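## Task

Place the pencil sharpener into the red box (releasing it is allowed as soon as some part of it sits inside), then cover that box with the lid that belongs to it. It only counts if everything stays put without the robot holding it; finish by opening the gripper and moving the arm away.

## Robot and tools

ROBOT. One Kinova Gen3 arm with seven revolute joints and a Robotiq 2F-85 parallel gripper. The only camera is cam_wrist (504x504), mounted on the wrist and looking along the fingers; its true pose may differ from the nominal wrist_camera_optical frame by about 24 mm and about 11 degrees. Nothing may leave the table.

FRAMES. The scene frame has its origin on the table surface directly beneath the arm base, +z up, and +y to the left when facing along +x. The base itself may be slightly tilted against the table. In the camera frame +z points forward, +x to the image right, +y down. In the gripper frames robotiq_pinch and robotiq_tcp, +z runs out along the fingers and +y lies along the closing line; robotiq_pinch is the point between the closed pads, robotiq_tcp the closed fingertips a little further out.

execute_actions. Argument actions is a list holding zero or one item. An empty list only reports the current state. An item with just steps (1 to 300) is a wait: no new command, it returns after that many control steps (each 1/30 s) counted from the previous result. An item with rows is a motion: rows is a list of 1 to 15 rows, steps is 1 to 15 (default 15); each row is used for one step and the last row repeats to fill the remaining steps. Optional pictures (boolean) turns the camera images on or off; they come by default. A refused call moves nothing.

ROW LAYOUT. Each row is one flat list of 9 numbers for the single arm, in this order: joint_1 waist, joint_2 shoulder, joint_3 upper arm roll, joint_4 elbow, joint_5 forearm roll, joint_6 wrist pitch, joint_7 wrist roll, gripper position, gripper speed. The first seven are absolute joint angle targets in radians (same convention as the Joint positions line), not offsets. Ranges: waist, upper arm roll, forearm roll and wrist roll -69.115 to 69.115; shoulder -2.250 to 2.250; elbow -2.580 to 2.580; wrist pitch -2.100 to 2.100. True ends may differ by up to 0.013 rad. A target more than 0.013 past an end, and beyond the joint's current angle, gets the call refused; a target past the real end is clipped there and the result may print "joint sent to its limit" (possibly about an earlier move). Gripper position is an absolute opening command in [-1, 1]: +1 fully open (85 mm), 0 about 41 mm, about -0.8 pads touching, -1 closes until blocked. Gripper speed in [-1, 1] sets how fast the gap changes: about 20 mm/s at -1, 85 at 0, 150 at +1. Grip force is not settable; a full close gives roughly 190 to 235 N per pad.

MOTION RULES. Joints are speed and acceleration limited and move in sync. Each step, the commanded angle is kept within 0.304 rad of the measured one for the first four joints and 0.266 rad for the last three, and targets are scaled back if they would shift the gripper more than 70 mm from where it is. So long moves need several calls, and the arm may not have arrived when a result returns. Between calls the arm continues toward the last row sent until it nearly stops or a step is HELD. Reversing a command makes all joints halt together.

GRIPPING. To hold, command -1 and keep sending it. For a gentler hold, open first, then command a position just under the object's width. To release, command something wider than the object. Fingers stay where they stopped until the position number changes by 0.01 or more, but re-close on their own (no further than commanded) if the object slips or is lost. position_measured_pct is about 50 - 50 x position, so 0 means fully open; stopping below about 90 short of the target means something is held or blocking, near 90 means the pads met on nothing or on a tiny item. Closing pushes the fingertips about 13 mm further from the wrist, so keep that clearance above surfaces.

RESULT LINES. Joint positions and Joint velocities list the seven joints in row order (rad, rad/s). HELD marks steps where your row was not fully applied. "joint command not followed" means the clearance check altered or blocked targets (mounting blocks and posts count as part of the arm). A held part may occasionally be tugged and loose objects nudged.

FAULTS TO AVOID. If contact torque hits a joint's load limit (51.3 N m for joints 1 to 4, 32.3 N m for joints 5 to 7, held weight included), the arm halts for 10 seconds and drops the rest of the call. Holding loads heats motors: a MOTOR HOT line appears from 60 °C, and at 75 °C an OVER-TEMPERATURE FAULT lets the arm sag until it cools; some heat carries into the next scene. Avoid drops, slips, slams, hard impacts and forceful pushing.

zoom_image. camera must be "cam_wrist"; region is [x0, y0, x1, y1] in pixels of its latest image, origin top-left, at most 504 by 504. Returns a sharper close-up and moves nothing.

read_manual. Optional section, only "licences"; returns the URDF licence texts.

finished_scene. scene is the integer number of the current scene (1 to 2). Call it only once the object is in the box, the lid is on unaided, and the gripper is open and clear. After resuming from a summary, first send execute_actions with an empty list to learn the current scene and task.

Each tool is called by a JSON object that holds its "op" and its "data".

## Session

{"op": "execute_actions", "data": {"actions": []}}

Scene clock: 0.00 s of 6600.00 s.
position_measured_pct=0.0
Joint positions: [-2.039 -0.616  1.779  2.479  2.861  0.698  0.726]
Joint velocities: [ 0.    -0.    -0.001 -0.002 -0.     0.    -0.   ]
Motor temperatures (°C, as the motors report them): [25 28 26 26 30 27 38]

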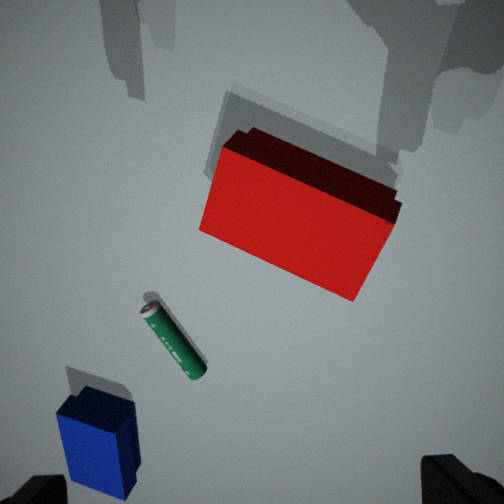

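{"op": "zoom_image", "data": {"camera": "cam_wrist", "region": [180, 70, 430, 320]}}

{"op": "zoom_image", "data": {"camera": "cam_wrist", "region": [0, 280, 224, 504]}}

Region (180, 70, 430, 320) of cam_wrist's 504x504 image, scaled by 2.016.

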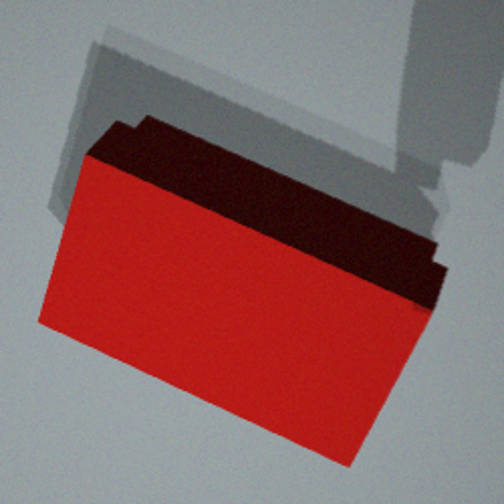

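Region (0, 280, 224, 504) of cam_wrist's 504x504 image, scaled by 2.250.

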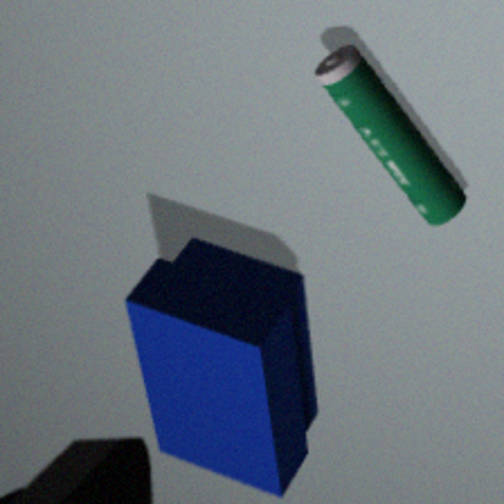

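{"op": "execute_actions", "data": {"actions": [{"rows": [[-3.754, -0.407, 3.1416, 1.595, 0.95, 0.986, 0.726, 1, 0]], "steps": 15}], "pictures": false}}

{"op": "execute_actions", "data": {"actions": [{"steps": 60}]}}

Scene clock: 64.10 s of 6600.00 s.
position_measured_pct=0.0
Joint positions: [-2.324 -0.481  2.052  2.206  2.621  0.883  0.726]
Joint velocities: [-0.748  0.21   0.74  -0.741 -0.649  0.305 -0.001]
Motor temperatures (°C, as the motors report them): [25 28 26 26 30 27 38]
Steps of this call (steps 1 to 90: nothing new was sent; then 60.60 s passed at rest; steps 91 to 105: all 15 steps of this action). Readings (joint positions | what the end effector reports):
91: [-2.041 -0.615 1.780 2.478 2.860 0.699 0.726] | position_measured_pct=0.0
92: [-2.048 -0.610 1.785 2.473 2.856 0.703 0.726] | position_measured_pct=0.0
94: [-2.080 -0.589 1.811 2.447 2.833 0.725 0.726] | position_measured_pct=0.0
98: [-2.163 -0.541 1.894 2.365 2.760 0.795 0.726] | position_measured_pct=0.0
105: the state above

Scene clock: 66.10 s of 6600.00 s.
position_measured_pct=0.0
Joint positions: [-3.753 -0.407  3.141  1.595  0.951  0.986  0.726]
Joint velocities: [-0.007  0.003  0.002 -0.    -0.011 -0.     0.001]
Motor temperatures (°C, as the motors report them): [25 28 26 26 30 27 38]
Steps of this call (steps 1 to 60: the robot went on to your last target). Readings (joint positions | what the end effector reports):
1: [-2.349 -0.474 2.077 2.181 2.599 0.893 0.726] | position_measured_pct=0.0
2: [-2.375 -0.467 2.103 2.155 2.577 0.902 0.726] | position_measured_pct=0.0
4: [-2.429 -0.456 2.156 2.102 2.530 0.919 0.726] | position_measured_pct=0.0
8: [-2.544 -0.438 2.271 1.987 2.429 0.944 0.726] | position_measured_pct=0.0
60: the state above

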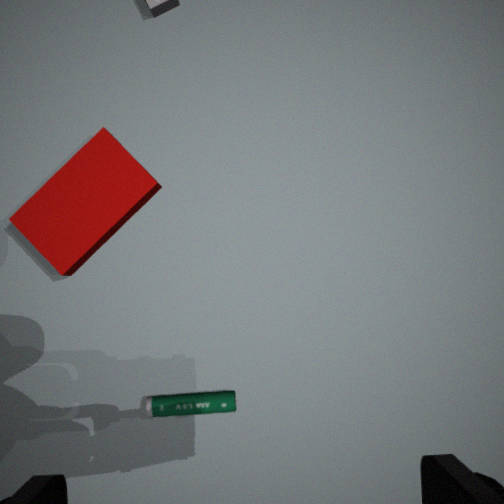

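{"op": "zoom_image", "data": {"camera": "cam_wrist", "region": [0, 110, 180, 290]}}

{"op": "zoom_image", "data": {"camera": "cam_wrist", "region": [130, 350, 250, 470]}}

Region (0, 110, 180, 290) of cam_wrist's 504x504 image, scaled by 2.800.

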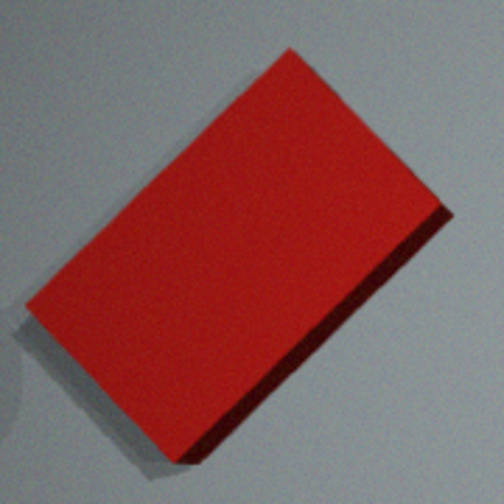

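Region (130, 350, 250, 470) of cam_wrist's 504x504 image, scaled by 4.200.

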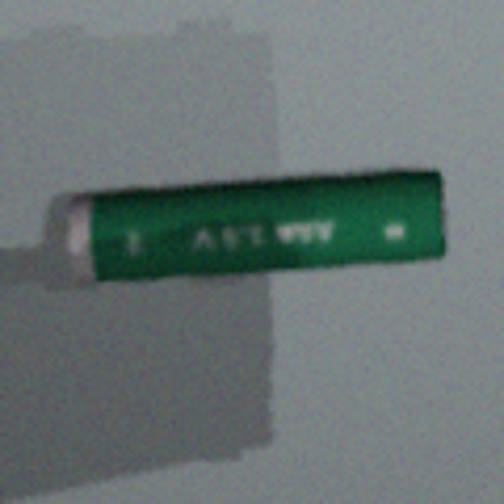

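{"op": "execute_actions", "data": {"actions": [{"rows": [[-3.5259, -0.3049, 3.1416, 1.8977, 1.131, 0.7153, 0.630, 1, 0]], "steps": 15}], "pictures": false}}

{"op": "execute_actions", "data": {"actions": [{"steps": 20}]}}

Scene clock: 95.20 s of 6600.00 s.
position_measured_pct=0.0
Joint positions: [-3.539 -0.311  3.143  1.884  1.123  0.727  0.634]
Joint velocities: [ 0.169  0.074  0.004  0.261  0.154 -0.231 -0.082]
Motor temperatures (°C, as the motors report them): [25 29 26 26 30 27 38]
Steps of this call (steps 1 to 15: the robot went on to your last target; steps 16 to 90: nothing new was sent; then 25.60 s passed at rest; steps 91 to 105: all 15 steps of this action). Readings (joint positions | what the end effector reports):
91: [-3.753 -0.406 3.141 1.596 0.950 0.985 0.726] | position_measured_pct=0.0
92: [-3.748 -0.404 3.140 1.601 0.953 0.980 0.724] | position_measured_pct=0.0
94: [-3.725 -0.393 3.139 1.628 0.969 0.956 0.716] | position_measured_pct=0.0
98: [-3.644 -0.357 3.141 1.735 1.034 0.861 0.682] | position_measured_pct=0.0
105: the state above

Scene clock: 95.87 s of 6600.00 s.
position_measured_pct=0.0
Joint positions: [-3.526 -0.305  3.142  1.898  1.131  0.715  0.63 ]
Joint velocities: [ 0.    -0.001  0.     0.001  0.     0.     0.001]
Motor temperatures (°C, as the motors report them): [25 29 26 26 30 27 38]
Steps of this call (steps 1 to 20: the robot went on to your last target). Readings (joint positions | what the end effector reports):
1: [-3.535 -0.310 3.143 1.891 1.127 0.721 0.632] | position_measured_pct=0.0
2: [-3.533 -0.309 3.143 1.894 1.129 0.719 0.631] | position_measured_pct=0.0
4: [-3.530 -0.307 3.142 1.896 1.130 0.716 0.630] | position_measured_pct=0.0
8: [-3.527 -0.306 3.142 1.897 1.131 0.716 0.630] | position_measured_pct=0.0
20: the state above

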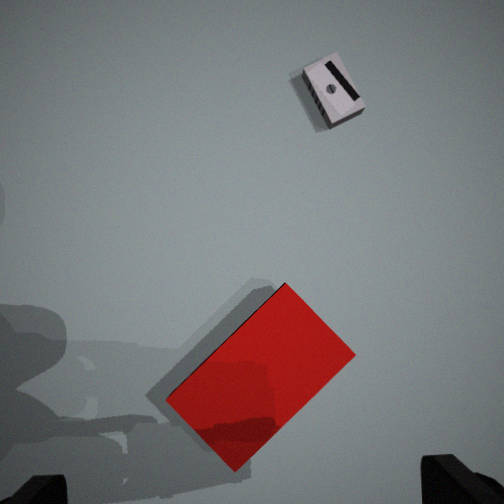

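{"op": "zoom_image", "data": {"camera": "cam_wrist", "region": [150, 270, 370, 490]}}

{"op": "zoom_image", "data": {"camera": "cam_wrist", "region": [280, 40, 380, 140]}}

Region (150, 270, 370, 490) of cam_wrist's 504x504 image, scaled by 2.291.

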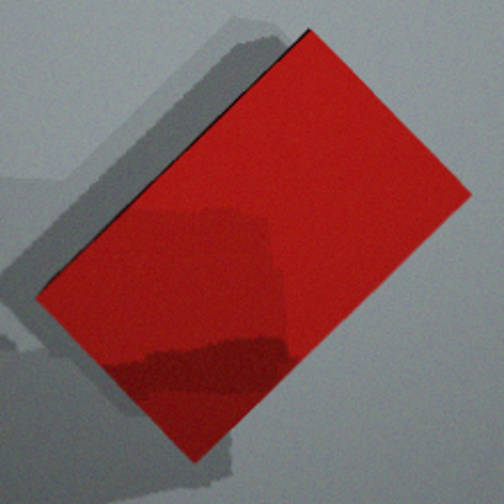

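Region (280, 40, 380, 140) of cam_wrist's 504x504 image, scaled by 5.040.

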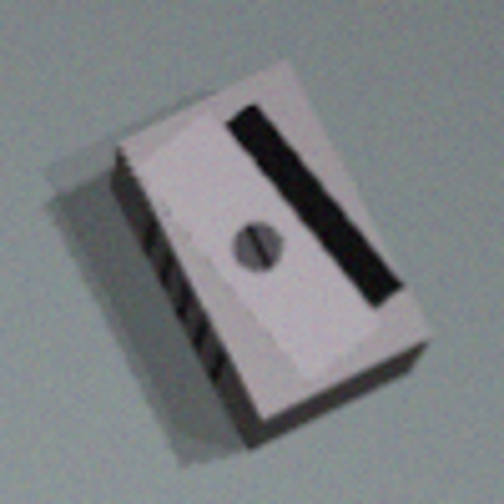

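{"op": "execute_actions", "data": {"actions": [{"rows": [[-3.4662, -0.3829, 3.1416, 1.8836, 1.218, 0.6472, 0.565, 1, 0]], "steps": 15}], "pictures": false}}

{"op": "execute_actions", "data": {"actions": [{"steps": 10}]}}

Scene clock: 113.27 s of 6600.00 s.
position_measured_pct=0.0
Joint positions: [-3.467 -0.382  3.142  1.884  1.218  0.647  0.565]
Joint velocities: [ 0.008 -0.01   0.    -0.001  0.003 -0.002 -0.002]
Motor temperatures (°C, as the motors report them): [25 29 26 26 30 27 38]
Steps of this call (steps 1 to 15: the robot went on to your last target; steps 16 to 90: nothing new was sent; then 13.90 s passed at rest; steps 91 to 105: all 15 steps of this action). Readings (joint positions | what the end effector reports):
91: [-3.525 -0.306 3.141 1.897 1.132 0.715 0.629] | position_measured_pct=0.0
92: [-3.519 -0.313 3.141 1.896 1.137 0.710 0.625] | position_measured_pct=0.0
94: [-3.497 -0.341 3.140 1.891 1.166 0.688 0.604] | position_measured_pct=0.0
98: [-3.472 -0.375 3.142 1.885 1.212 0.652 0.569] | position_measured_pct=0.0
105: the state above

Scene clock: 113.60 s of 6600.00 s.
position_measured_pct=0.0
Joint positions: [-3.466 -0.383  3.142  1.884  1.218  0.647  0.565]
Joint velocities: [ 0.    -0.    -0.    -0.001  0.001 -0.    -0.   ]
Motor temperatures (°C, as the motors report them): [25 29 26 26 30 27 38]
Steps of this call (steps 1 to 10: the robot went on to your last target). Readings (joint positions | what the end effector reports):
1: [-3.467 -0.382 3.142 1.884 1.218 0.647 0.565] | position_measured_pct=0.0
2: [-3.467 -0.382 3.142 1.884 1.218 0.647 0.565] | position_measured_pct=0.0
4: [-3.466 -0.383 3.142 1.884 1.218 0.647 0.565] | position_measured_pct=0.0
8: [-3.466 -0.383 3.142 1.884 1.218 0.647 0.565] | position_measured_pct=0.0
10: the state above

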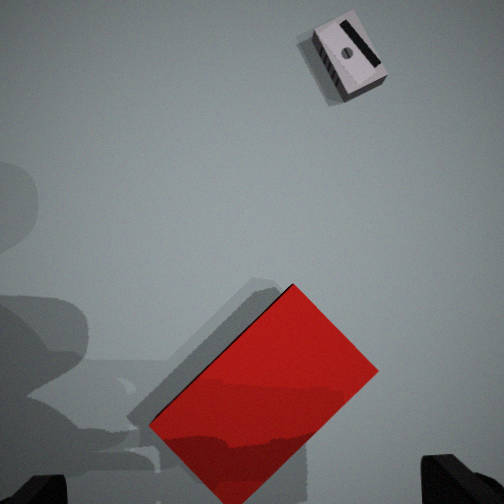

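{"op": "zoom_image", "data": {"camera": "cam_wrist", "region": [0, 404, 504, 504]}}

Region (0, 404, 504, 504) of cam_wrist's 504x504 image, scaled by 1.000; it fills the top 100 rows of this view, and the rest is white.

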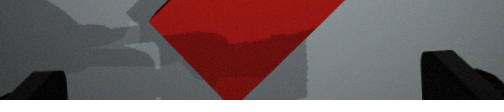

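{"op": "execute_actions", "data": {"actions": [{"rows": [[-3.4449, -0.4186, 3.1416, 1.9369, 1.344, 0.6067, -0.423, 1, 0]], "steps": 15}], "pictures": false}}

{"op": "execute_actions", "data": {"actions": [{"steps": 30}]}}

Scene clock: 137.93 s of 6600.00 s.
position_measured_pct=0.0
Joint positions: [-3.446 -0.417  3.142  1.935  1.34   0.608  0.059]
Joint velocities: [ 0.008 -0.014  0.001  0.017  0.043 -0.014 -1.218]
Motor temperatures (°C, as the motors report them): [25 29 26 26 30 27 38]
Steps of this call (steps 1 to 15: the robot went on to your last target; steps 16 to 90: nothing new was sent; then 20.83 s passed at rest; steps 91 to 105: all 15 steps of this action). Readings (joint positions | what the end effector reports):
91: [-3.466 -0.383 3.142 1.884 1.219 0.647 0.564] | position_measured_pct=0.0
92: [-3.465 -0.385 3.141 1.886 1.223 0.645 0.554] | position_measured_pct=0.0
94: [-3.460 -0.392 3.141 1.896 1.247 0.638 0.503] | position_measured_pct=0.0
98: [-3.451 -0.408 3.142 1.921 1.306 0.619 0.344] | position_measured_pct=0.0
105: the state above

Scene clock: 138.93 s of 6600.00 s.
position_measured_pct=0.0
Joint positions: [-3.445 -0.419  3.142  1.937  1.344  0.607 -0.423]
Joint velocities: [ 0.     0.001 -0.002 -0.001 -0.     0.    -0.001]
Motor temperatures (°C, as the motors report them): [25 29 26 26 30 27 38]
Steps of this call (steps 1 to 30: the robot went on to your last target). Readings (joint positions | what the end effector reports):
1: [-3.446 -0.417 3.142 1.936 1.341 0.608 0.019] | position_measured_pct=0.0
2: [-3.446 -0.418 3.142 1.936 1.342 0.607 -0.022] | position_measured_pct=0.0
4: [-3.445 -0.418 3.142 1.936 1.343 0.607 -0.103] | position_measured_pct=0.0
8: [-3.445 -0.418 3.142 1.937 1.344 0.607 -0.266] | position_measured_pct=0.0
30: the state above
The arm was judged still, so your last target was given up. Only a new action makes it travel on or press farther. Fingers that are still opening or closing keep moving.

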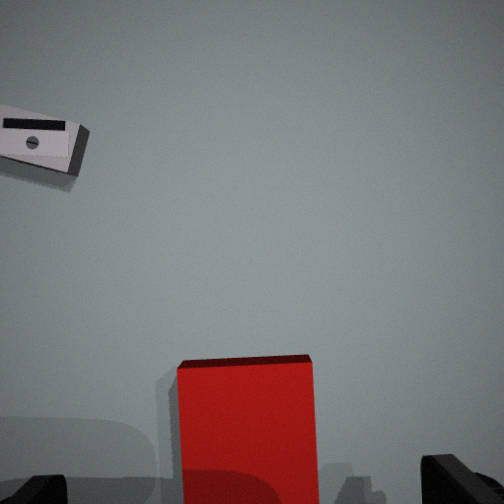

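{"op": "execute_actions", "data": {"actions": [{"rows": [[-3.4152, -0.4684, 3.1416, 1.9169, 1.4026, 0.5806, -0.468, 0.3, 0]], "steps": 15}]}}

Scene clock: 148.27 s of 6600.00 s.
position_measured_pct=33.7
Joint positions: [-3.416 -0.468  3.142  1.917  1.402  0.581 -0.468]
Joint velocities: [ 0.004 -0.006 -0.001 -0.001  0.003 -0.001 -0.002]
Motor temperatures (°C, as the motors report them): [25 29 26 26 30 27 38]
Steps of this call (steps 1 to 90: nothing new was sent; then 5.83 s passed at rest; steps 91 to 105: all 15 steps of this action). Readings (joint positions | what the end effector reports):
91: [-3.444 -0.420 3.141 1.936 1.345 0.606 -0.424] | position_measured_pct=0.0
92: [-3.440 -0.427 3.141 1.934 1.351 0.604 -0.428] | position_measured_pct=0.4
94: [-3.427 -0.449 3.141 1.926 1.375 0.593 -0.447] | position_measured_pct=4.8
98: [-3.418 -0.464 3.142 1.918 1.399 0.582 -0.466] | position_measured_pct=15.9
105: the state above

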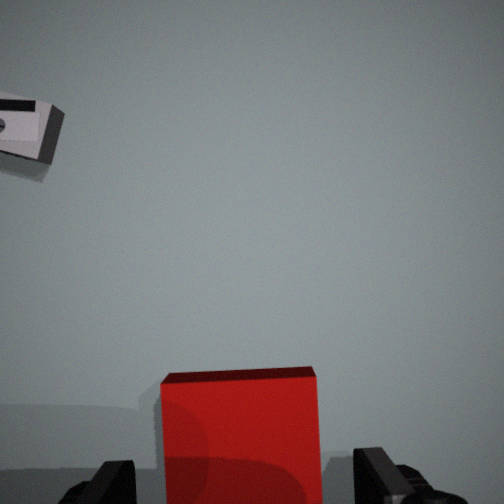

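{"op": "execute_actions", "data": {"actions": [{"rows": [[-3.4152, -0.4684, 3.1416, 1.9169, 1.4026, 0.5806, -0.468, -0.2, -0.6]], "steps": 15}]}}

Scene clock: 152.50 s of 6600.00 s.
position_measured_pct=54.4
Joint positions: [-3.415 -0.468  3.141  1.917  1.402  0.581 -0.468]
Joint velocities: [-0.003  0.006 -0.002  0.003  0.001  0.002  0.001]
Motor temperatures (°C, as the motors report them): [25 29 26 26 30 27 38]
Steps of this call (steps 1 to 15: the robot went on to your last target; steps 16 to 90: nothing new was sent; then 0.73 s passed at rest; steps 91 to 105: all 15 steps of this action). Readings (joint positions | what the end effector reports):
91: [-3.415 -0.468 3.142 1.917 1.403 0.581 -0.468] | position_measured_pct=34.9
92: [-3.415 -0.468 3.142 1.917 1.403 0.581 -0.468] | position_measured_pct=35.3
94: [-3.415 -0.468 3.142 1.917 1.403 0.581 -0.468] | position_measured_pct=37.3
98: [-3.415 -0.468 3.142 1.917 1.403 0.581 -0.468] | position_measured_pct=43.7
105: the state above

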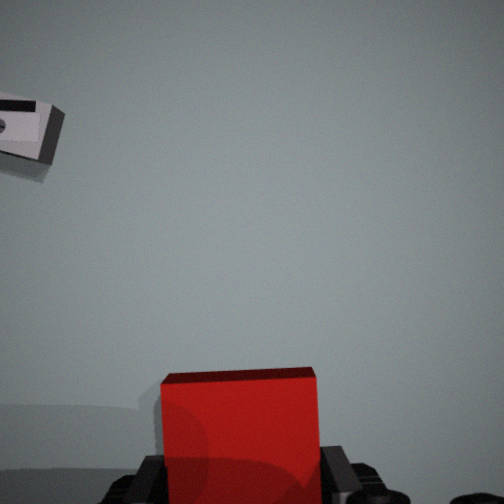

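{"op": "execute_actions", "data": {"actions": [{"rows": [[-3.4175,-0.4649,3.1416,1.9181,1.3982,0.5827,-0.4647,-0.2,-0.6],[-3.4198,-0.4615,3.1416,1.9193,1.3939,0.5847,-0.4614,-0.2,-0.6],[-3.4221,-0.4580,3.1416,1.9205,1.3895,0.5868,-0.458,-0.2,-0.6],[-3.4244,-0.4545,3.1416,1.9217,1.3852,0.5888,-0.4547,-0.2,-0.6],[-3.4267,-0.4511,3.1416,1.9229,1.3808,0.5909,-0.4514,-0.2,-0.6],[-3.4290,-0.4476,3.1416,1.9241,1.3764,0.5929,-0.448,-0.2,-0.6],[-3.4313,-0.4441,3.1416,1.9253,1.3721,0.595,-0.4447,-0.2,-0.6],[-3.4336,-0.4407,3.1416,1.9265,1.3677,0.597,-0.4414,-0.2,-0.6],[-3.4359,-0.4372,3.1416,1.9277,1.3634,0.5991,-0.4381,-0.2,-0.6],[-3.4382,-0.4338,3.1416,1.929,1.359,0.6011,-0.4348,-0.2,-0.6],[-3.4428,-0.4268,3.1416,1.9314,1.3503,0.6052,-0.4281,-0.2,-0.6],[-3.4473,-0.4199,3.1416,1.9338,1.3416,0.6093,-0.4215,-0.2,-0.6],[-3.4519,-0.413,3.1416,1.9362,1.3328,0.6134,-0.4148,-0.2,-0.6],[-3.4565,-0.406,3.1416,1.9386,1.3241,0.6175,-0.4082,-0.2,-0.6],[-3.4611,-0.3991,3.1416,1.941,1.3154,0.6216,-0.4015,-0.2,-0.6]], "steps": 15}]}}

Scene clock: 161.67 s of 6600.00 s.
position_measured_pct=55.6
Joint positions: [-3.448 -0.419  3.142  1.934  1.342  0.609 -0.422]
Joint velocities: [-0.12   0.182  0.002  0.062 -0.228  0.107  0.174]
Motor temperatures (°C, as the motors report them): [25 29 26 26 30 27 38]
Steps of this call (steps 1 to 15: the robot went on to your last target; steps 16 to 90: nothing new was sent; then 5.67 s passed at rest; steps 91 to 105: all 15 steps of this action). Readings (joint positions | what the end effector reports):
91: [-3.416 -0.467 3.141 1.917 1.402 0.581 -0.468] | position_measured_pct=55.6
92: [-3.417 -0.466 3.142 1.918 1.401 0.582 -0.467] | position_measured_pct=55.6
94: [-3.420 -0.462 3.142 1.919 1.396 0.584 -0.463] | position_measured_pct=55.6
98: [-3.427 -0.450 3.142 1.923 1.380 0.591 -0.451] | position_measured_pct=55.6
105: the state above

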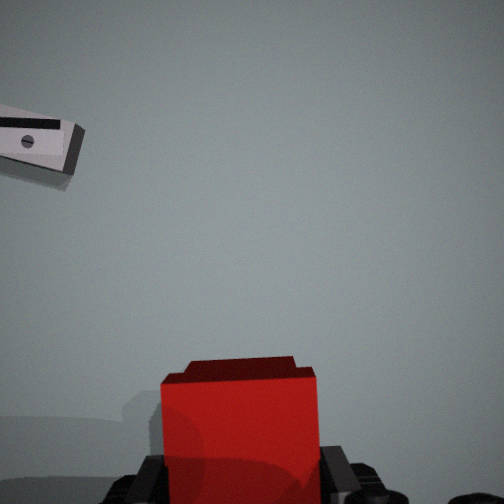

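{"op": "execute_actions", "data": {"actions": [{"rows": [[-3.6761,-0.5658,3.1416,1.8981,1.3482,0.7337,-0.6475,-0.2,-0.6]], "steps": 15}], "pictures": false}}

{"op": "execute_actions", "data": {"actions": [{"rows": [[-3.6761,-0.5658,3.1416,1.8981,1.3482,0.7337,-0.6475,-0.2,-0.6],[-3.6761,-0.5658,3.1416,1.8981,1.3482,0.7337,-0.6475,-0.2,-0.6],[-3.6706,-0.5728,3.1416,1.8954,1.3568,0.7296,-0.653,-0.2,-0.6],[-3.665,-0.5798,3.1416,1.8927,1.3654,0.7255,-0.6586,-0.2,-0.6],[-3.6595,-0.5868,3.1416,1.8899,1.374,0.7214,-0.6641,-0.2,-0.6],[-3.6539,-0.5938,3.1416,1.8872,1.3826,0.7173,-0.6696,-0.2,-0.6],[-3.6484,-0.6009,3.1416,1.8845,1.3912,0.7132,-0.6752,-0.2,-0.6],[-3.6428,-0.6079,3.1416,1.8818,1.3997,0.7091,-0.6807,-0.2,-0.6],[-3.6373,-0.6149,3.1416,1.8791,1.4083,0.705,-0.6862,-0.2,-0.6],[-3.6317,-0.6219,3.1416,1.8763,1.4169,0.7009,-0.6917,-0.2,-0.6]], "steps": 15}]}}

Scene clock: 183.37 s of 6600.00 s.
position_measured_pct=55.6
Joint positions: [-3.669 -0.56   3.14   1.899  1.348  0.732 -0.645]
Joint velocities: [-0.057 -0.04   0.023 -0.012  0.008  0.031 -0.037]
Motor temperatures (°C, as the motors report them): [25 30 26 26 30 27 38]
Steps of this call (steps 1 to 30: the robot went on to your last target; steps 31 to 140: nothing new was sent; then 16.53 s passed at rest; steps 141 to 155: all 15 steps of this action). Readings (joint positions | what the end effector reports):
141: [-3.463 -0.400 3.142 1.941 1.316 0.622 -0.402] | position_measured_pct=55.6
142: [-3.470 -0.405 3.143 1.939 1.317 0.626 -0.408] | position_measured_pct=55.6
144: [-3.500 -0.429 3.145 1.934 1.321 0.640 -0.438] | position_measured_pct=55.6
148: [-3.594 -0.502 3.142 1.915 1.335 0.689 -0.549] | position_measured_pct=55.6
155: the state above

Scene clock: 183.87 s of 6600.00 s.
position_measured_pct=55.6
Joint positions: [-3.635 -0.618  3.142  1.877  1.414  0.702 -0.69 ]
Joint velocities: [ 0.026 -0.032 -0.004 -0.015  0.039 -0.021 -0.026]
Motor temperatures (°C, as the motors report them): [25 30 26 26 30 27 38]
Steps of this call (steps 1 to 15: all 15 steps of this action). Readings (joint positions | what the end effector reports):
1: [-3.670 -0.562 3.141 1.899 1.348 0.733 -0.646] | position_measured_pct=55.6
2: [-3.672 -0.563 3.141 1.898 1.348 0.733 -0.647] | position_measured_pct=55.6
4: [-3.671 -0.568 3.141 1.897 1.351 0.732 -0.649] | position_measured_pct=55.6
8: [-3.657 -0.588 3.141 1.890 1.374 0.721 -0.664] | position_measured_pct=55.6
15: the state above

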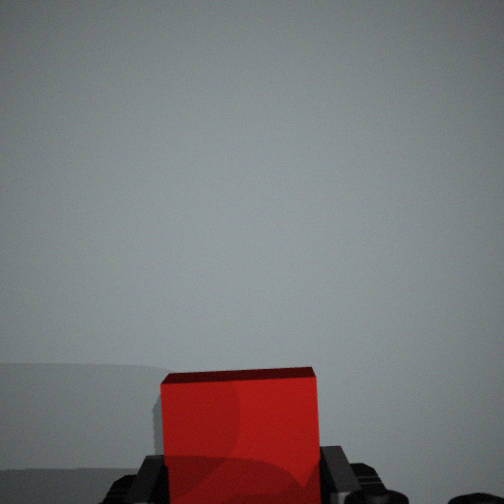

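{"op": "execute_actions", "data": {"actions": [{"rows": [[-3.6296,-0.6246,3.1416,1.8753,1.4202,0.6994,-0.6938,-0.2,-0.6],[-3.6281,-0.6265,3.1416,1.8746,1.4225,0.6983,-0.6953,-0.2,-0.6],[-3.6266,-0.6283,3.1416,1.8739,1.4248,0.6971,-0.6968,-0.2,-0.6],[-3.6251,-0.6302,3.1416,1.8731,1.4271,0.696,-0.6983,-0.2,-0.6],[-3.6236,-0.6321,3.1416,1.8724,1.4295,0.6949,-0.6998,-0.2,-0.6],[-3.6221,-0.634,3.1416,1.8716,1.4318,0.6938,-0.7013,-0.2,-0.6],[-3.6206,-0.6359,3.1416,1.8709,1.4341,0.6927,-0.7028,-0.2,-0.6],[-3.6191,-0.6378,3.1416,1.8702,1.4364,0.6916,-0.7043,-0.2,-0.6]], "steps": 15}]}}

Scene clock: 190.17 s of 6600.00 s.
position_measured_pct=55.6
Joint positions: [-3.62  -0.637  3.142  1.87   1.436  0.692 -0.704]
Joint velocities: [ 0.004 -0.005  0.001  0.001  0.005 -0.002 -0.002]
Motor temperatures (°C, as the motors report them): [25 30 26 26 30 27 38]
Steps of this call (steps 1 to 15: the robot went on to your last target; steps 16 to 90: nothing new was sent; then 2.80 s passed at rest; steps 91 to 105: all 15 steps of this action). Readings (joint positions | what the end effector reports):
91: [-3.631 -0.622 3.142 1.876 1.417 0.701 -0.692] | position_measured_pct=55.6
92: [-3.631 -0.623 3.141 1.876 1.418 0.700 -0.693] | position_measured_pct=55.6
94: [-3.628 -0.626 3.142 1.875 1.421 0.699 -0.695] | position_measured_pct=55.6
98: [-3.623 -0.633 3.142 1.872 1.430 0.695 -0.700] | position_measured_pct=55.6
105: the state above

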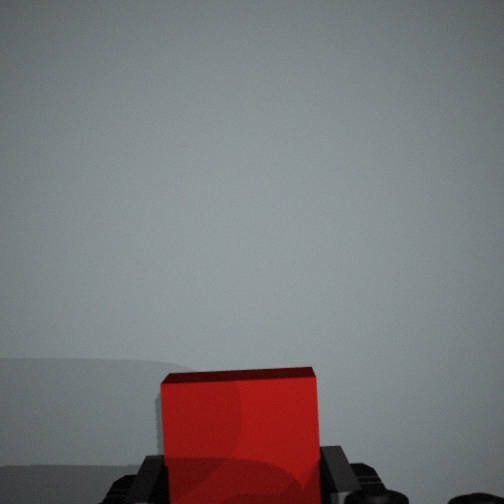

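{"op": "execute_actions", "data": {"actions": [{"rows": [[-3.6184,-0.6387,3.1416,1.8698,1.4376,0.691,-0.705,-0.2,-0.6],[-3.6176,-0.6397,3.1416,1.8694,1.4387,0.6905,-0.7058,-0.2,-0.6],[-3.6169,-0.6406,3.1416,1.8691,1.4399,0.6899,-0.7065,-0.2,-0.6],[-3.6161,-0.6416,3.1416,1.8687,1.4411,0.6894,-0.7073,-0.2,-0.6],[-3.6154,-0.6425,3.1416,1.8683,1.4422,0.6888,-0.708,-0.2,-0.6],[-3.6146,-0.6435,3.1416,1.8679,1.4434,0.6883,-0.7088,-0.2,-0.6],[-3.6139,-0.6444,3.1416,1.8676,1.4445,0.6877,-0.7095,-0.2,-0.6],[-3.6131,-0.6454,3.1416,1.8672,1.4457,0.6872,-0.7103,-0.2,-0.6]], "steps": 15}]}}

Scene clock: 196.00 s of 6600.00 s.
position_measured_pct=55.6
Joint positions: [-3.614 -0.643  3.141  1.869  1.445  0.688 -0.71 ]
Joint velocities: [ 0.001 -0.    -0.002  0.001  0.001 -0.001 -0.   ]
Motor temperatures (°C, as the motors report them): [25 30 26 26 30 27 38]
Steps of this call (steps 1 to 15: the robot went on to your last target; steps 16 to 90: nothing new was sent; then 2.33 s passed at rest; steps 91 to 105: all 15 steps of this action). Readings (joint positions | what the end effector reports):
91: [-3.619 -0.638 3.142 1.870 1.437 0.692 -0.704] | position_measured_pct=55.6
92: [-3.619 -0.638 3.142 1.870 1.437 0.691 -0.705] | position_measured_pct=55.6
94: [-3.618 -0.640 3.142 1.870 1.438 0.691 -0.706] | position_measured_pct=55.6
98: [-3.615 -0.643 3.142 1.868 1.443 0.689 -0.708] | position_measured_pct=55.6
105: the state above

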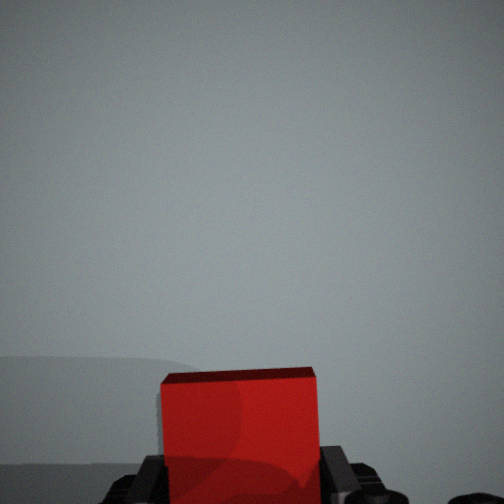

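Contact at about c=0.0505. Back off slightly and release.

{"op": "execute_actions", "data": {"actions": [{"rows": [[-3.6157,-0.642,3.1416,1.8685,1.4416,0.6891,-0.7076,-0.2,-0.6],[-3.6157,-0.642,3.1416,1.8685,1.4416,0.6891,-0.7076,-0.2,-0.6],[-3.6157,-0.642,3.1416,1.8685,1.4416,0.6891,-0.7076,0.3,-0.3]], "steps": 15}]}}

Scene clock: 198.40 s of 6600.00 s.
position_measured_pct=35.3
Joint positions: [-3.616 -0.642  3.142  1.868  1.442  0.689 -0.708]
Joint velocities: [-0.    -0.    -0.001  0.002 -0.001 -0.    -0.002]
Motor temperatures (°C, as the motors report them): [25 30 26 26 30 27 38]
Steps of this call (steps 1 to 15: the robot went on to your last target; steps 16 to 57: nothing new was sent; steps 58 to 72: all 15 steps of this action). Readings (joint positions | what the end effector reports):
58: [-3.615 -0.643 3.141 1.869 1.445 0.688 -0.710] | position_measured_pct=55.6
59: [-3.615 -0.642 3.141 1.869 1.444 0.688 -0.709] | position_measured_pct=55.6
61: [-3.615 -0.642 3.141 1.868 1.443 0.689 -0.708] | position_measured_pct=55.6
65: [-3.616 -0.642 3.142 1.868 1.442 0.689 -0.708] | position_measured_pct=48.0
72: the state above

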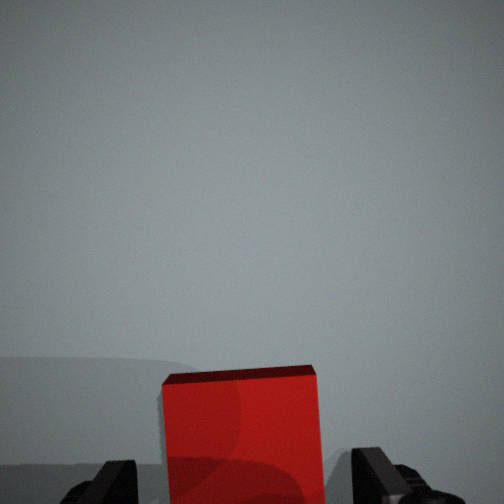

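{"op": "execute_actions", "data": {"actions": [{"rows": [[-3.6761,-0.5658,3.1416,1.8981,1.3482,0.7337,-0.6475,0.3,0]], "steps": 8}], "pictures": false}}

{"op": "execute_actions", "data": {"actions": [{"rows": [[-3.5064,-0.4479,3.1416,2.2848,1.8239,0.6483,0.1854,0.0,0]], "steps": 15}], "pictures": false}}

{"op": "execute_actions", "data": {"actions": [{"steps": 25}]}}

Scene clock: 212.30 s of 6600.00 s.
position_measured_pct=34.9
Joint positions: [-3.67  -0.573  3.141  1.895  1.355  0.731 -0.652]
Joint velocities: [-0.051  0.065  0.004  0.041 -0.127  0.059  0.079]
Motor temperatures (°C, as the motors report them): [26 30 26 26 30 27 38]
Steps of this call (steps 1 to 15: the robot went on to your last target; steps 16 to 90: nothing new was sent; then 10.63 s passed at rest; steps 91 to 98: all 8 steps of this action). Readings (joint positions | what the end effector reports):
91: [-3.617 -0.641 3.142 1.869 1.441 0.690 -0.707] | position_measured_pct=34.9
92: [-3.622 -0.634 3.143 1.872 1.434 0.693 -0.703] | position_measured_pct=34.9
94: [-3.645 -0.606 3.143 1.882 1.403 0.708 -0.683] | position_measured_pct=34.9
98: the state above

Scene clock: 212.80 s of 6600.00 s.
position_measured_pct=49.6
Joint positions: [-3.53  -0.465  3.142  2.227  1.714  0.659 -0.266]
Joint velocities: [ 0.169  0.119 -0.003  0.473  0.842 -0.092  1.214]
Motor temperatures (°C, as the motors report them): [26 30 26 26 30 27 38]
Steps of this call (steps 1 to 15: all 15 steps of this action). Readings (joint positions | what the end effector reports):
1: [-3.670 -0.571 3.141 1.897 1.353 0.731 -0.649] | position_measured_pct=34.9
2: [-3.667 -0.566 3.140 1.904 1.356 0.729 -0.643] | position_measured_pct=35.3
4: [-3.652 -0.550 3.139 1.932 1.380 0.721 -0.617] | position_measured_pct=39.3
8: [-3.600 -0.513 3.142 2.041 1.476 0.695 -0.521] | position_measured_pct=48.4
15: the state above

Scene clock: 213.63 s of 6600.00 s.
position_measured_pct=49.6
Joint positions: [-3.506 -0.448  3.142  2.285  1.824  0.648  0.185]
Joint velocities: [ 0.    -0.001  0.001  0.     0.001 -0.002  0.001]
Motor temperatures (°C, as the motors report them): [26 30 26 26 30 27 38]
Steps of this call (steps 1 to 25: the robot went on to your last target). Readings (joint positions | what the end effector reports):
1: [-3.525 -0.461 3.142 2.241 1.740 0.657 -0.225] | position_measured_pct=49.6
2: [-3.521 -0.458 3.142 2.252 1.760 0.655 -0.185] | position_measured_pct=49.6
4: [-3.515 -0.454 3.142 2.267 1.788 0.652 -0.103] | position_measured_pct=49.6
8: [-3.509 -0.450 3.142 2.280 1.815 0.649 0.059] | position_measured_pct=49.6
25: the state above

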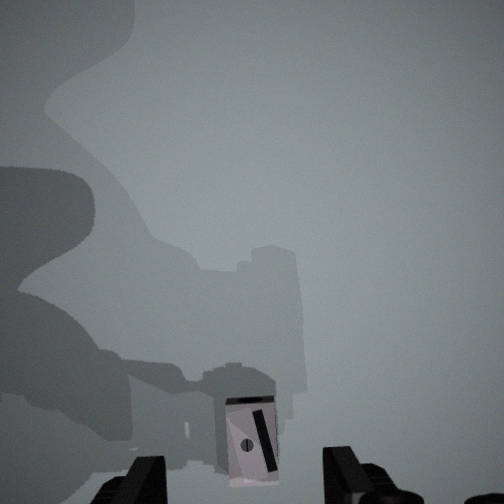

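{"op": "zoom_image", "data": {"camera": "cam_wrist", "region": [150, 364, 350, 504]}}

Region (150, 364, 350, 504) of cam_wrist's 504x504 image, scaled by 2.520; it fills the top 353 rows of this view, and the rest is white.

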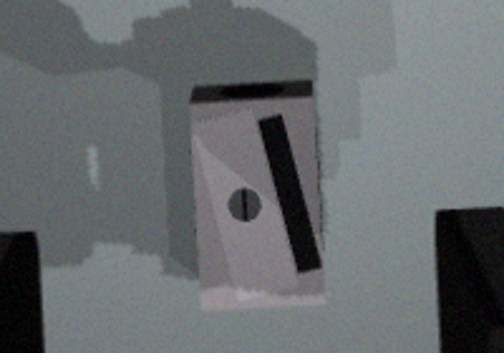

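{"op": "execute_actions", "data": {"actions": [{"rows": [[-3.4993,-0.4573,3.1416,2.2839,1.8422,0.6486,0.1707,-0.2,0],[-3.4922,-0.4667,3.1416,2.283,1.8606,0.6488,0.156,-0.2,0],[-3.485,-0.4761,3.1416,2.2821,1.8789,0.6491,0.1414,-0.2,0],[-3.4779,-0.4855,3.1416,2.2812,1.8972,0.6493,0.1267,-0.2,0],[-3.4708,-0.4948,3.1416,2.2803,1.9155,0.6496,0.112,-0.2,0],[-3.4637,-0.5042,3.1416,2.2794,1.9339,0.6498,0.0974,-0.2,0],[-3.4565,-0.5136,3.1416,2.2785,1.9522,0.6501,0.0827,-0.2,0],[-3.4494,-0.523,3.1416,2.2776,1.9705,0.6503,0.068,-0.2,0]], "steps": 15}], "pictures": false}}

{"op": "execute_actions", "data": {"actions": [{"steps": 8}]}}

Scene clock: 228.57 s of 6600.00 s.
position_measured_pct=59.9
Joint positions: [-3.452 -0.52   3.142  2.278  1.968  0.65   0.07 ]
Joint velocities: [ 0.021 -0.028 -0.002 -0.001  0.032  0.    -0.027]
Motor temperatures (°C, as the motors report them): [26 30 26 26 30 27 38]
Steps of this call (steps 1 to 15: the robot went on to your last target; steps 16 to 90: nothing new was sent; then 11.43 s passed at rest; steps 91 to 105: all 15 steps of this action). Readings (joint positions | what the end effector reports):
91: [-3.505 -0.449 3.141 2.285 1.825 0.648 0.185] | position_measured_pct=49.6
92: [-3.503 -0.453 3.141 2.284 1.830 0.648 0.180] | position_measured_pct=50.4
94: [-3.495 -0.463 3.141 2.283 1.850 0.649 0.165] | position_measured_pct=54.4
98: [-3.472 -0.493 3.142 2.281 1.909 0.650 0.117] | position_measured_pct=59.5
105: the state above

Scene clock: 228.83 s of 6600.00 s.
position_measured_pct=59.9
Joint positions: [-3.45  -0.523  3.142  2.278  1.97   0.65   0.068]
Joint velocities: [ 0.002 -0.002  0.001  0.     0.002 -0.001 -0.   ]
Motor temperatures (°C, as the motors report them): [26 30 26 26 30 27 38]
Steps of this call (steps 1 to 8: the robot went on to your last target). Readings (joint positions | what the end effector reports):
1: [-3.451 -0.521 3.142 2.278 1.969 0.650 0.069] | position_measured_pct=59.9
2: [-3.451 -0.521 3.142 2.278 1.969 0.650 0.069] | position_measured_pct=59.9
4: [-3.450 -0.522 3.142 2.278 1.970 0.650 0.068] | position_measured_pct=59.9
8: the state above

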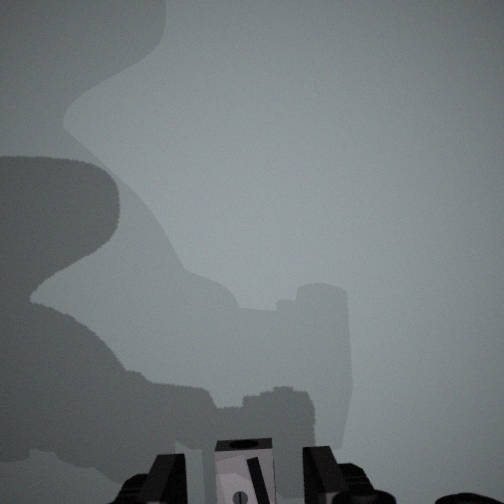

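{"op": "execute_actions", "data": {"actions": [{"rows": [[-3.4494,-0.523,3.1416,2.2776,1.9705,0.6503,0.068,-0.65,-0.5]], "steps": 15}]}}

Scene clock: 231.07 s of 6600.00 s.
position_measured_pct=79.8
Joint positions: [-3.45  -0.523  3.141  2.278  1.97   0.65   0.068]
Joint velocities: [-0.     0.001  0.001 -0.    -0.     0.    -0.   ]
Motor temperatures (°C, as the motors report them): [26 30 26 26 30 27 38]
Steps of this call (steps 1 to 15: the robot went on to your last target; steps 16 to 52: nothing new was sent; steps 53 to 67: all 15 steps of this action). Readings (joint positions | what the end effector reports):
53: [-3.449 -0.523 3.142 2.278 1.971 0.650 0.068] | position_measured_pct=59.9
54: [-3.449 -0.523 3.142 2.278 1.971 0.650 0.068] | position_measured_pct=60.3
56: [-3.449 -0.523 3.142 2.278 1.971 0.650 0.068] | position_measured_pct=62.7
60: [-3.449 -0.523 3.142 2.278 1.971 0.650 0.068] | position_measured_pct=69.8
67: the state above

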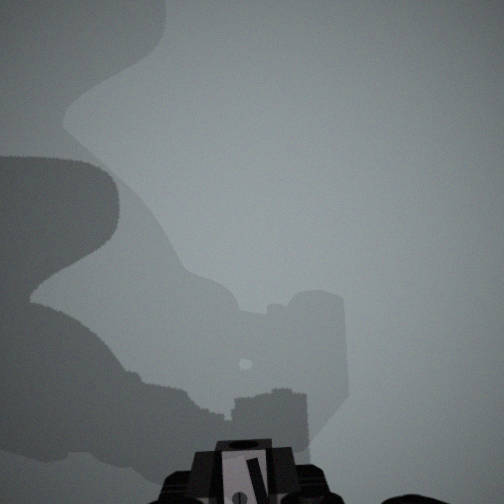

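{"op": "execute_actions", "data": {"actions": [], "pictures": false}}

{"op": "zoom_image", "data": {"camera": "cam_wrist", "region": [174, 414, 324, 504]}}

Scene clock: 233.70 s of 6600.00 s.
position_measured_pct=79.8
Joint positions: [-3.45  -0.523  3.141  2.278  1.97   0.65   0.068]
Joint velocities: [-0.    -0.     0.002 -0.002 -0.     0.    -0.   ]
Motor temperatures (°C, as the motors report them): [26 30 26 26 30 27 38]
Steps of this call (steps 1 to 15: the robot went on to your last target; steps 16 to 79: nothing new was sent). Readings (joint positions | what the end effector reports):
1: [-3.450 -0.523 3.141 2.278 1.970 0.650 0.068] | position_measured_pct=79.8
2: [-3.450 -0.523 3.141 2.278 1.970 0.650 0.068] | position_measured_pct=79.8
4: [-3.450 -0.523 3.141 2.278 1.970 0.650 0.068] | position_measured_pct=79.8
8: [-3.450 -0.523 3.141 2.278 1.970 0.650 0.068] | position_measured_pct=79.8
79: the state above
The arm was judged still, so your last target was given up. Only a new action makes it travel on or press farther. Fingers that are still opening or closing keep moving.

Region (174, 414, 324, 504) of cam_wrist's 504x504 image, scaled by 3.360; it fills the top 302 rows of this view, and the rest is white.

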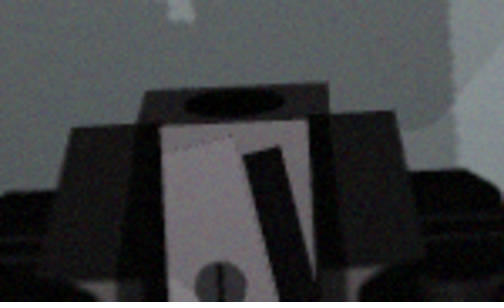

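{"op": "execute_actions", "data": {"actions": [{"rows": [[-3.4565,-0.5136,3.1416,2.2785,1.9522,0.6501,0.0827,-0.65,-0.5],[-3.4637,-0.5042,3.1416,2.2794,1.9339,0.6498,0.0974,-0.65,-0.5],[-3.4708,-0.4948,3.1416,2.2803,1.9155,0.6496,0.112,-0.65,-0.5],[-3.4779,-0.4855,3.1416,2.2812,1.8972,0.6493,0.112,-0.65,-0.5],[-3.485,-0.4761,3.1416,2.2821,1.8789,0.6491,0.112,-0.65,-0.5],[-3.4922,-0.4667,3.1416,2.283,1.8606,0.6488,0.112,-0.65,-0.5],[-3.4993,-0.4573,3.1416,2.2839,1.8422,0.6486,0.112,-0.65,-0.5],[-3.5064,-0.4479,3.1416,2.2848,1.8239,0.6483,0.112,-0.65,-0.5],[-3.5135,-0.4385,3.1416,2.2857,1.8056,0.648,0.112,-0.65,-0.5],[-3.5207,-0.4291,3.1416,2.2866,1.7872,0.6478,0.112,-0.65,-0.5],[-3.5278,-0.4197,3.1416,2.2875,1.7689,0.6475,0.112,-0.65,-0.5],[-3.535,-0.410,3.1416,2.2884,1.7506,0.6473,0.112,-0.65,-0.5]], "steps": 15}]}}

Scene clock: 238.97 s of 6600.00 s.
position_measured_pct=79.8
Joint positions: [-3.526 -0.421  3.141  2.287  1.77   0.648  0.112]
Joint velocities: [-0.092  0.125 -0.003  0.015 -0.294 -0.005  0.001]
Motor temperatures (°C, as the motors report them): [26 30 26 26 30 27 38]
Steps of this call (steps 1 to 90: nothing new was sent; then 1.77 s passed at rest; steps 91 to 105: all 15 steps of this action). Readings (joint positions | what the end effector reports):
91: [-3.450 -0.522 3.142 2.278 1.969 0.650 0.069] | position_measured_pct=79.8
92: [-3.453 -0.518 3.142 2.278 1.964 0.650 0.073] | position_measured_pct=79.8
94: [-3.461 -0.508 3.142 2.279 1.945 0.650 0.088] | position_measured_pct=79.8
98: [-3.484 -0.478 3.142 2.282 1.885 0.649 0.107] | position_measured_pct=79.8
105: the state above

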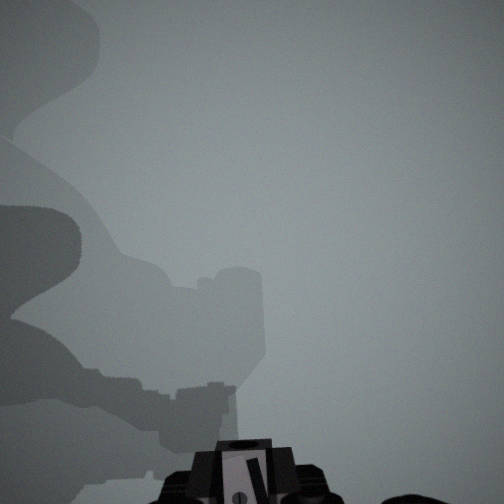

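{"op": "execute_actions", "data": {"actions": [{"rows": [[-3.5301,-0.4093,3.1416,2.2652,1.7216,0.6456,0.0778,-0.65,-0.5],[-3.5251,-0.4085,3.1416,2.2421,1.6926,0.6439,0.0435,-0.65,-0.5],[-3.5202,-0.4078,3.1416,2.2189,1.6636,0.6422,0.0093,-0.65,-0.5],[-3.5153,-0.4071,3.1416,2.1958,1.6346,0.6405,-0.0249,-0.65,-0.5],[-3.5104,-0.4064,3.1416,2.1726,1.6055,0.6387,-0.0592,-0.65,-0.5],[-3.5054,-0.4056,3.1416,2.1494,1.5765,0.637,-0.0934,-0.65,-0.5],[-3.5005,-0.4049,3.1416,2.1263,1.5475,0.6353,-0.1276,-0.65,-0.5],[-3.4956,-0.4042,3.1416,2.1031,1.5185,0.6336,-0.1619,-0.65,-0.5],[-3.4907,-0.4035,3.1416,2.08,1.4895,0.6319,-0.1961,-0.65,-0.5],[-3.4857,-0.4027,3.1416,2.0568,1.4605,0.6302,-0.2303,-0.65,-0.5],[-3.4808,-0.402,3.1416,2.0336,1.4315,0.6285,-0.2646,-0.65,-0.5],[-3.4759,-0.4013,3.1416,2.0105,1.4024,0.6267,-0.2988,-0.65,-0.5],[-3.471,-0.4006,3.1416,1.9873,1.3734,0.625,-0.333,-0.65,-0.5],[-3.466,-0.3998,3.1416,1.9642,1.3444,0.6233,-0.3673,-0.65,-0.5],[-3.4611,-0.3991,3.1416,1.941,1.3154,0.6216,-0.4015,-0.65,-0.5]], "steps": 15}], "pictures": false}}

{"op": "execute_actions", "data": {"actions": [{"steps": 18}]}}

Scene clock: 248.23 s of 6600.00 s.
position_measured_pct=79.8
Joint positions: [-3.484 -0.403  3.142  2.048  1.449  0.629 -0.243]
Joint velocities: [ 0.141  0.022  0.    -0.67  -0.84  -0.048 -0.99 ]
Motor temperatures (°C, as the motors report them): [26 30 26 26 30 27 38]
Steps of this call (steps 1 to 30: the robot went on to your last target; steps 31 to 90: nothing new was sent; then 5.77 s passed at rest; steps 91 to 105: all 15 steps of this action). Readings (joint positions | what the end effector reports):
91: [-3.535 -0.410 3.142 2.288 1.750 0.647 0.111] | position_measured_pct=79.8
92: [-3.533 -0.410 3.141 2.283 1.744 0.647 0.104] | position_measured_pct=79.8
94: [-3.528 -0.409 3.141 2.262 1.718 0.645 0.074] | position_measured_pct=79.8
98: [-3.514 -0.407 3.142 2.196 1.635 0.640 -0.024] | position_measured_pct=79.8
105: the state above

Scene clock: 248.83 s of 6600.00 s.
position_measured_pct=79.8
Joint positions: [-3.461 -0.399  3.142  1.941  1.315  0.622 -0.401]
Joint velocities: [ 0.001 -0.     0.001 -0.001 -0.    -0.001 -0.002]
Motor temperatures (°C, as the motors report them): [26 30 26 26 30 27 38]
Steps of this call (steps 1 to 18: the robot went on to your last target). Readings (joint positions | what the end effector reports):
1: [-3.479 -0.402 3.142 2.026 1.421 0.628 -0.276] | position_measured_pct=79.8
2: [-3.475 -0.401 3.142 2.005 1.395 0.626 -0.308] | position_measured_pct=79.8
4: [-3.468 -0.400 3.142 1.970 1.352 0.624 -0.359] | position_measured_pct=79.8
8: [-3.463 -0.399 3.142 1.944 1.319 0.622 -0.398] | position_measured_pct=79.8
18: the state above

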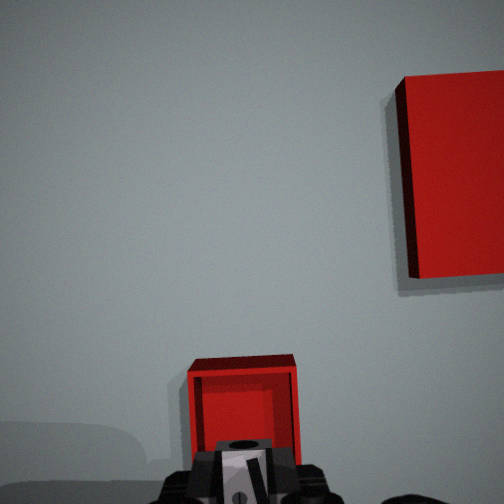

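{"op": "zoom_image", "data": {"camera": "cam_wrist", "region": [164, 344, 324, 504]}}

Region (164, 344, 324, 504) of cam_wrist's 504x504 image, scaled by 3.150.

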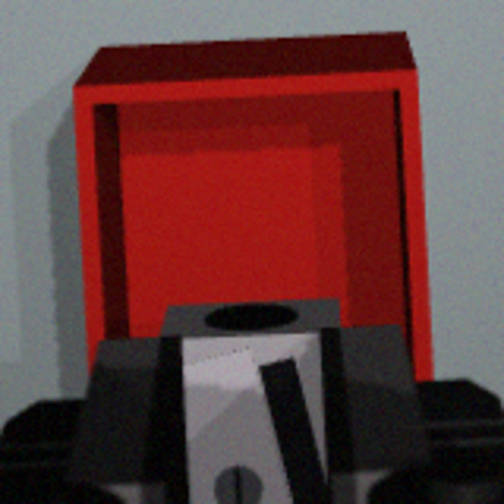

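{"op": "execute_actions", "data": {"actions": [{"rows": [[-3.4565,-0.406,3.1416,1.9386,1.3241,0.6175,-0.4082,-0.65,-0.5],[-3.4519,-0.413,3.1416,1.9362,1.3328,0.6134,-0.4148,-0.65,-0.5],[-3.4473,-0.4199,3.1416,1.9338,1.3416,0.6093,-0.4215,-0.65,-0.5],[-3.4428,-0.4268,3.1416,1.9314,1.3503,0.6052,-0.4281,-0.65,-0.5],[-3.4382,-0.4338,3.1416,1.929,1.359,0.6011,-0.4348,-0.65,-0.5],[-3.4359,-0.4372,3.1416,1.9277,1.3634,0.5991,-0.4381,-0.65,-0.5],[-3.4336,-0.4407,3.1416,1.9265,1.3677,0.597,-0.4414,-0.65,-0.5],[-3.4319,-0.4432,3.1416,1.9257,1.3709,0.5955,-0.4438,-0.65,-0.5]], "steps": 15}]}}

{"op": "zoom_image", "data": {"camera": "cam_wrist", "region": [164, 344, 324, 504]}}

Scene clock: 260.90 s of 6600.00 s.
position_measured_pct=79.8
Joint positions: [-3.433 -0.442  3.142  1.926  1.37   0.596 -0.443]
Joint velocities: [ 0.008 -0.013  0.001 -0.003  0.009 -0.004 -0.007]
Motor temperatures (°C, as the motors report them): [26 30 26 26 30 27 38]
Steps of this call (steps 1 to 15: the robot went on to your last target; steps 16 to 90: nothing new was sent; then 8.57 s passed at rest; steps 91 to 105: all 15 steps of this action). Readings (joint positions | what the end effector reports):
91: [-3.460 -0.400 3.141 1.941 1.316 0.621 -0.402] | position_measured_pct=79.8
92: [-3.459 -0.403 3.141 1.940 1.319 0.620 -0.404] | position_measured_pct=79.8
94: [-3.453 -0.411 3.141 1.937 1.328 0.615 -0.411] | position_measured_pct=79.8
98: [-3.440 -0.431 3.142 1.930 1.355 0.603 -0.432] | position_measured_pct=79.8
105: the state above

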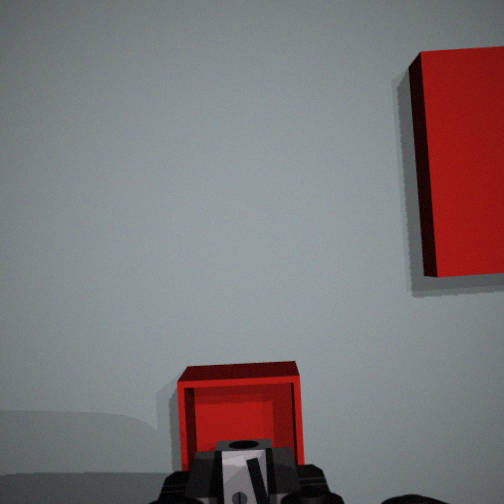

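Region (164, 344, 324, 504) of cam_wrist's 504x504 image, scaled by 3.150.

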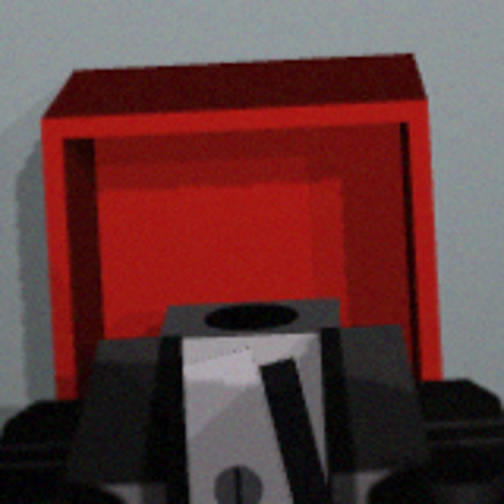

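{"op": "execute_actions", "data": {"actions": [{"rows": [[-3.4319,-0.4432,3.1416,1.9257,1.3709,0.5955,-0.4438,-0.46,-0.7]], "steps": 15}]}}

Scene clock: 267.13 s of 6600.00 s.
position_measured_pct=74.2
Joint positions: [-3.432 -0.443  3.142  1.926  1.371  0.595 -0.444]
Joint velocities: [-0.     0.001  0.001  0.001 -0.    -0.001  0.001]
Motor temperatures (°C, as the motors report them): [26 30 26 26 30 27 38]
Steps of this call (steps 1 to 15: the robot went on to your last target; steps 16 to 90: nothing new was sent; then 2.73 s passed at rest; steps 91 to 105: all 15 steps of this action). Readings (joint positions | what the end effector reports):
91: [-3.432 -0.443 3.142 1.926 1.371 0.595 -0.444] | position_measured_pct=79.8
92: [-3.432 -0.443 3.142 1.926 1.371 0.595 -0.444] | position_measured_pct=79.8
94: [-3.432 -0.443 3.142 1.926 1.371 0.596 -0.444] | position_measured_pct=77.8
98: [-3.432 -0.443 3.142 1.926 1.371 0.595 -0.444] | position_measured_pct=74.2
105: the state above

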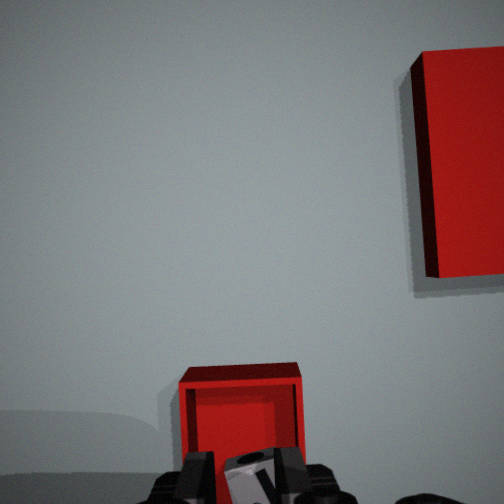

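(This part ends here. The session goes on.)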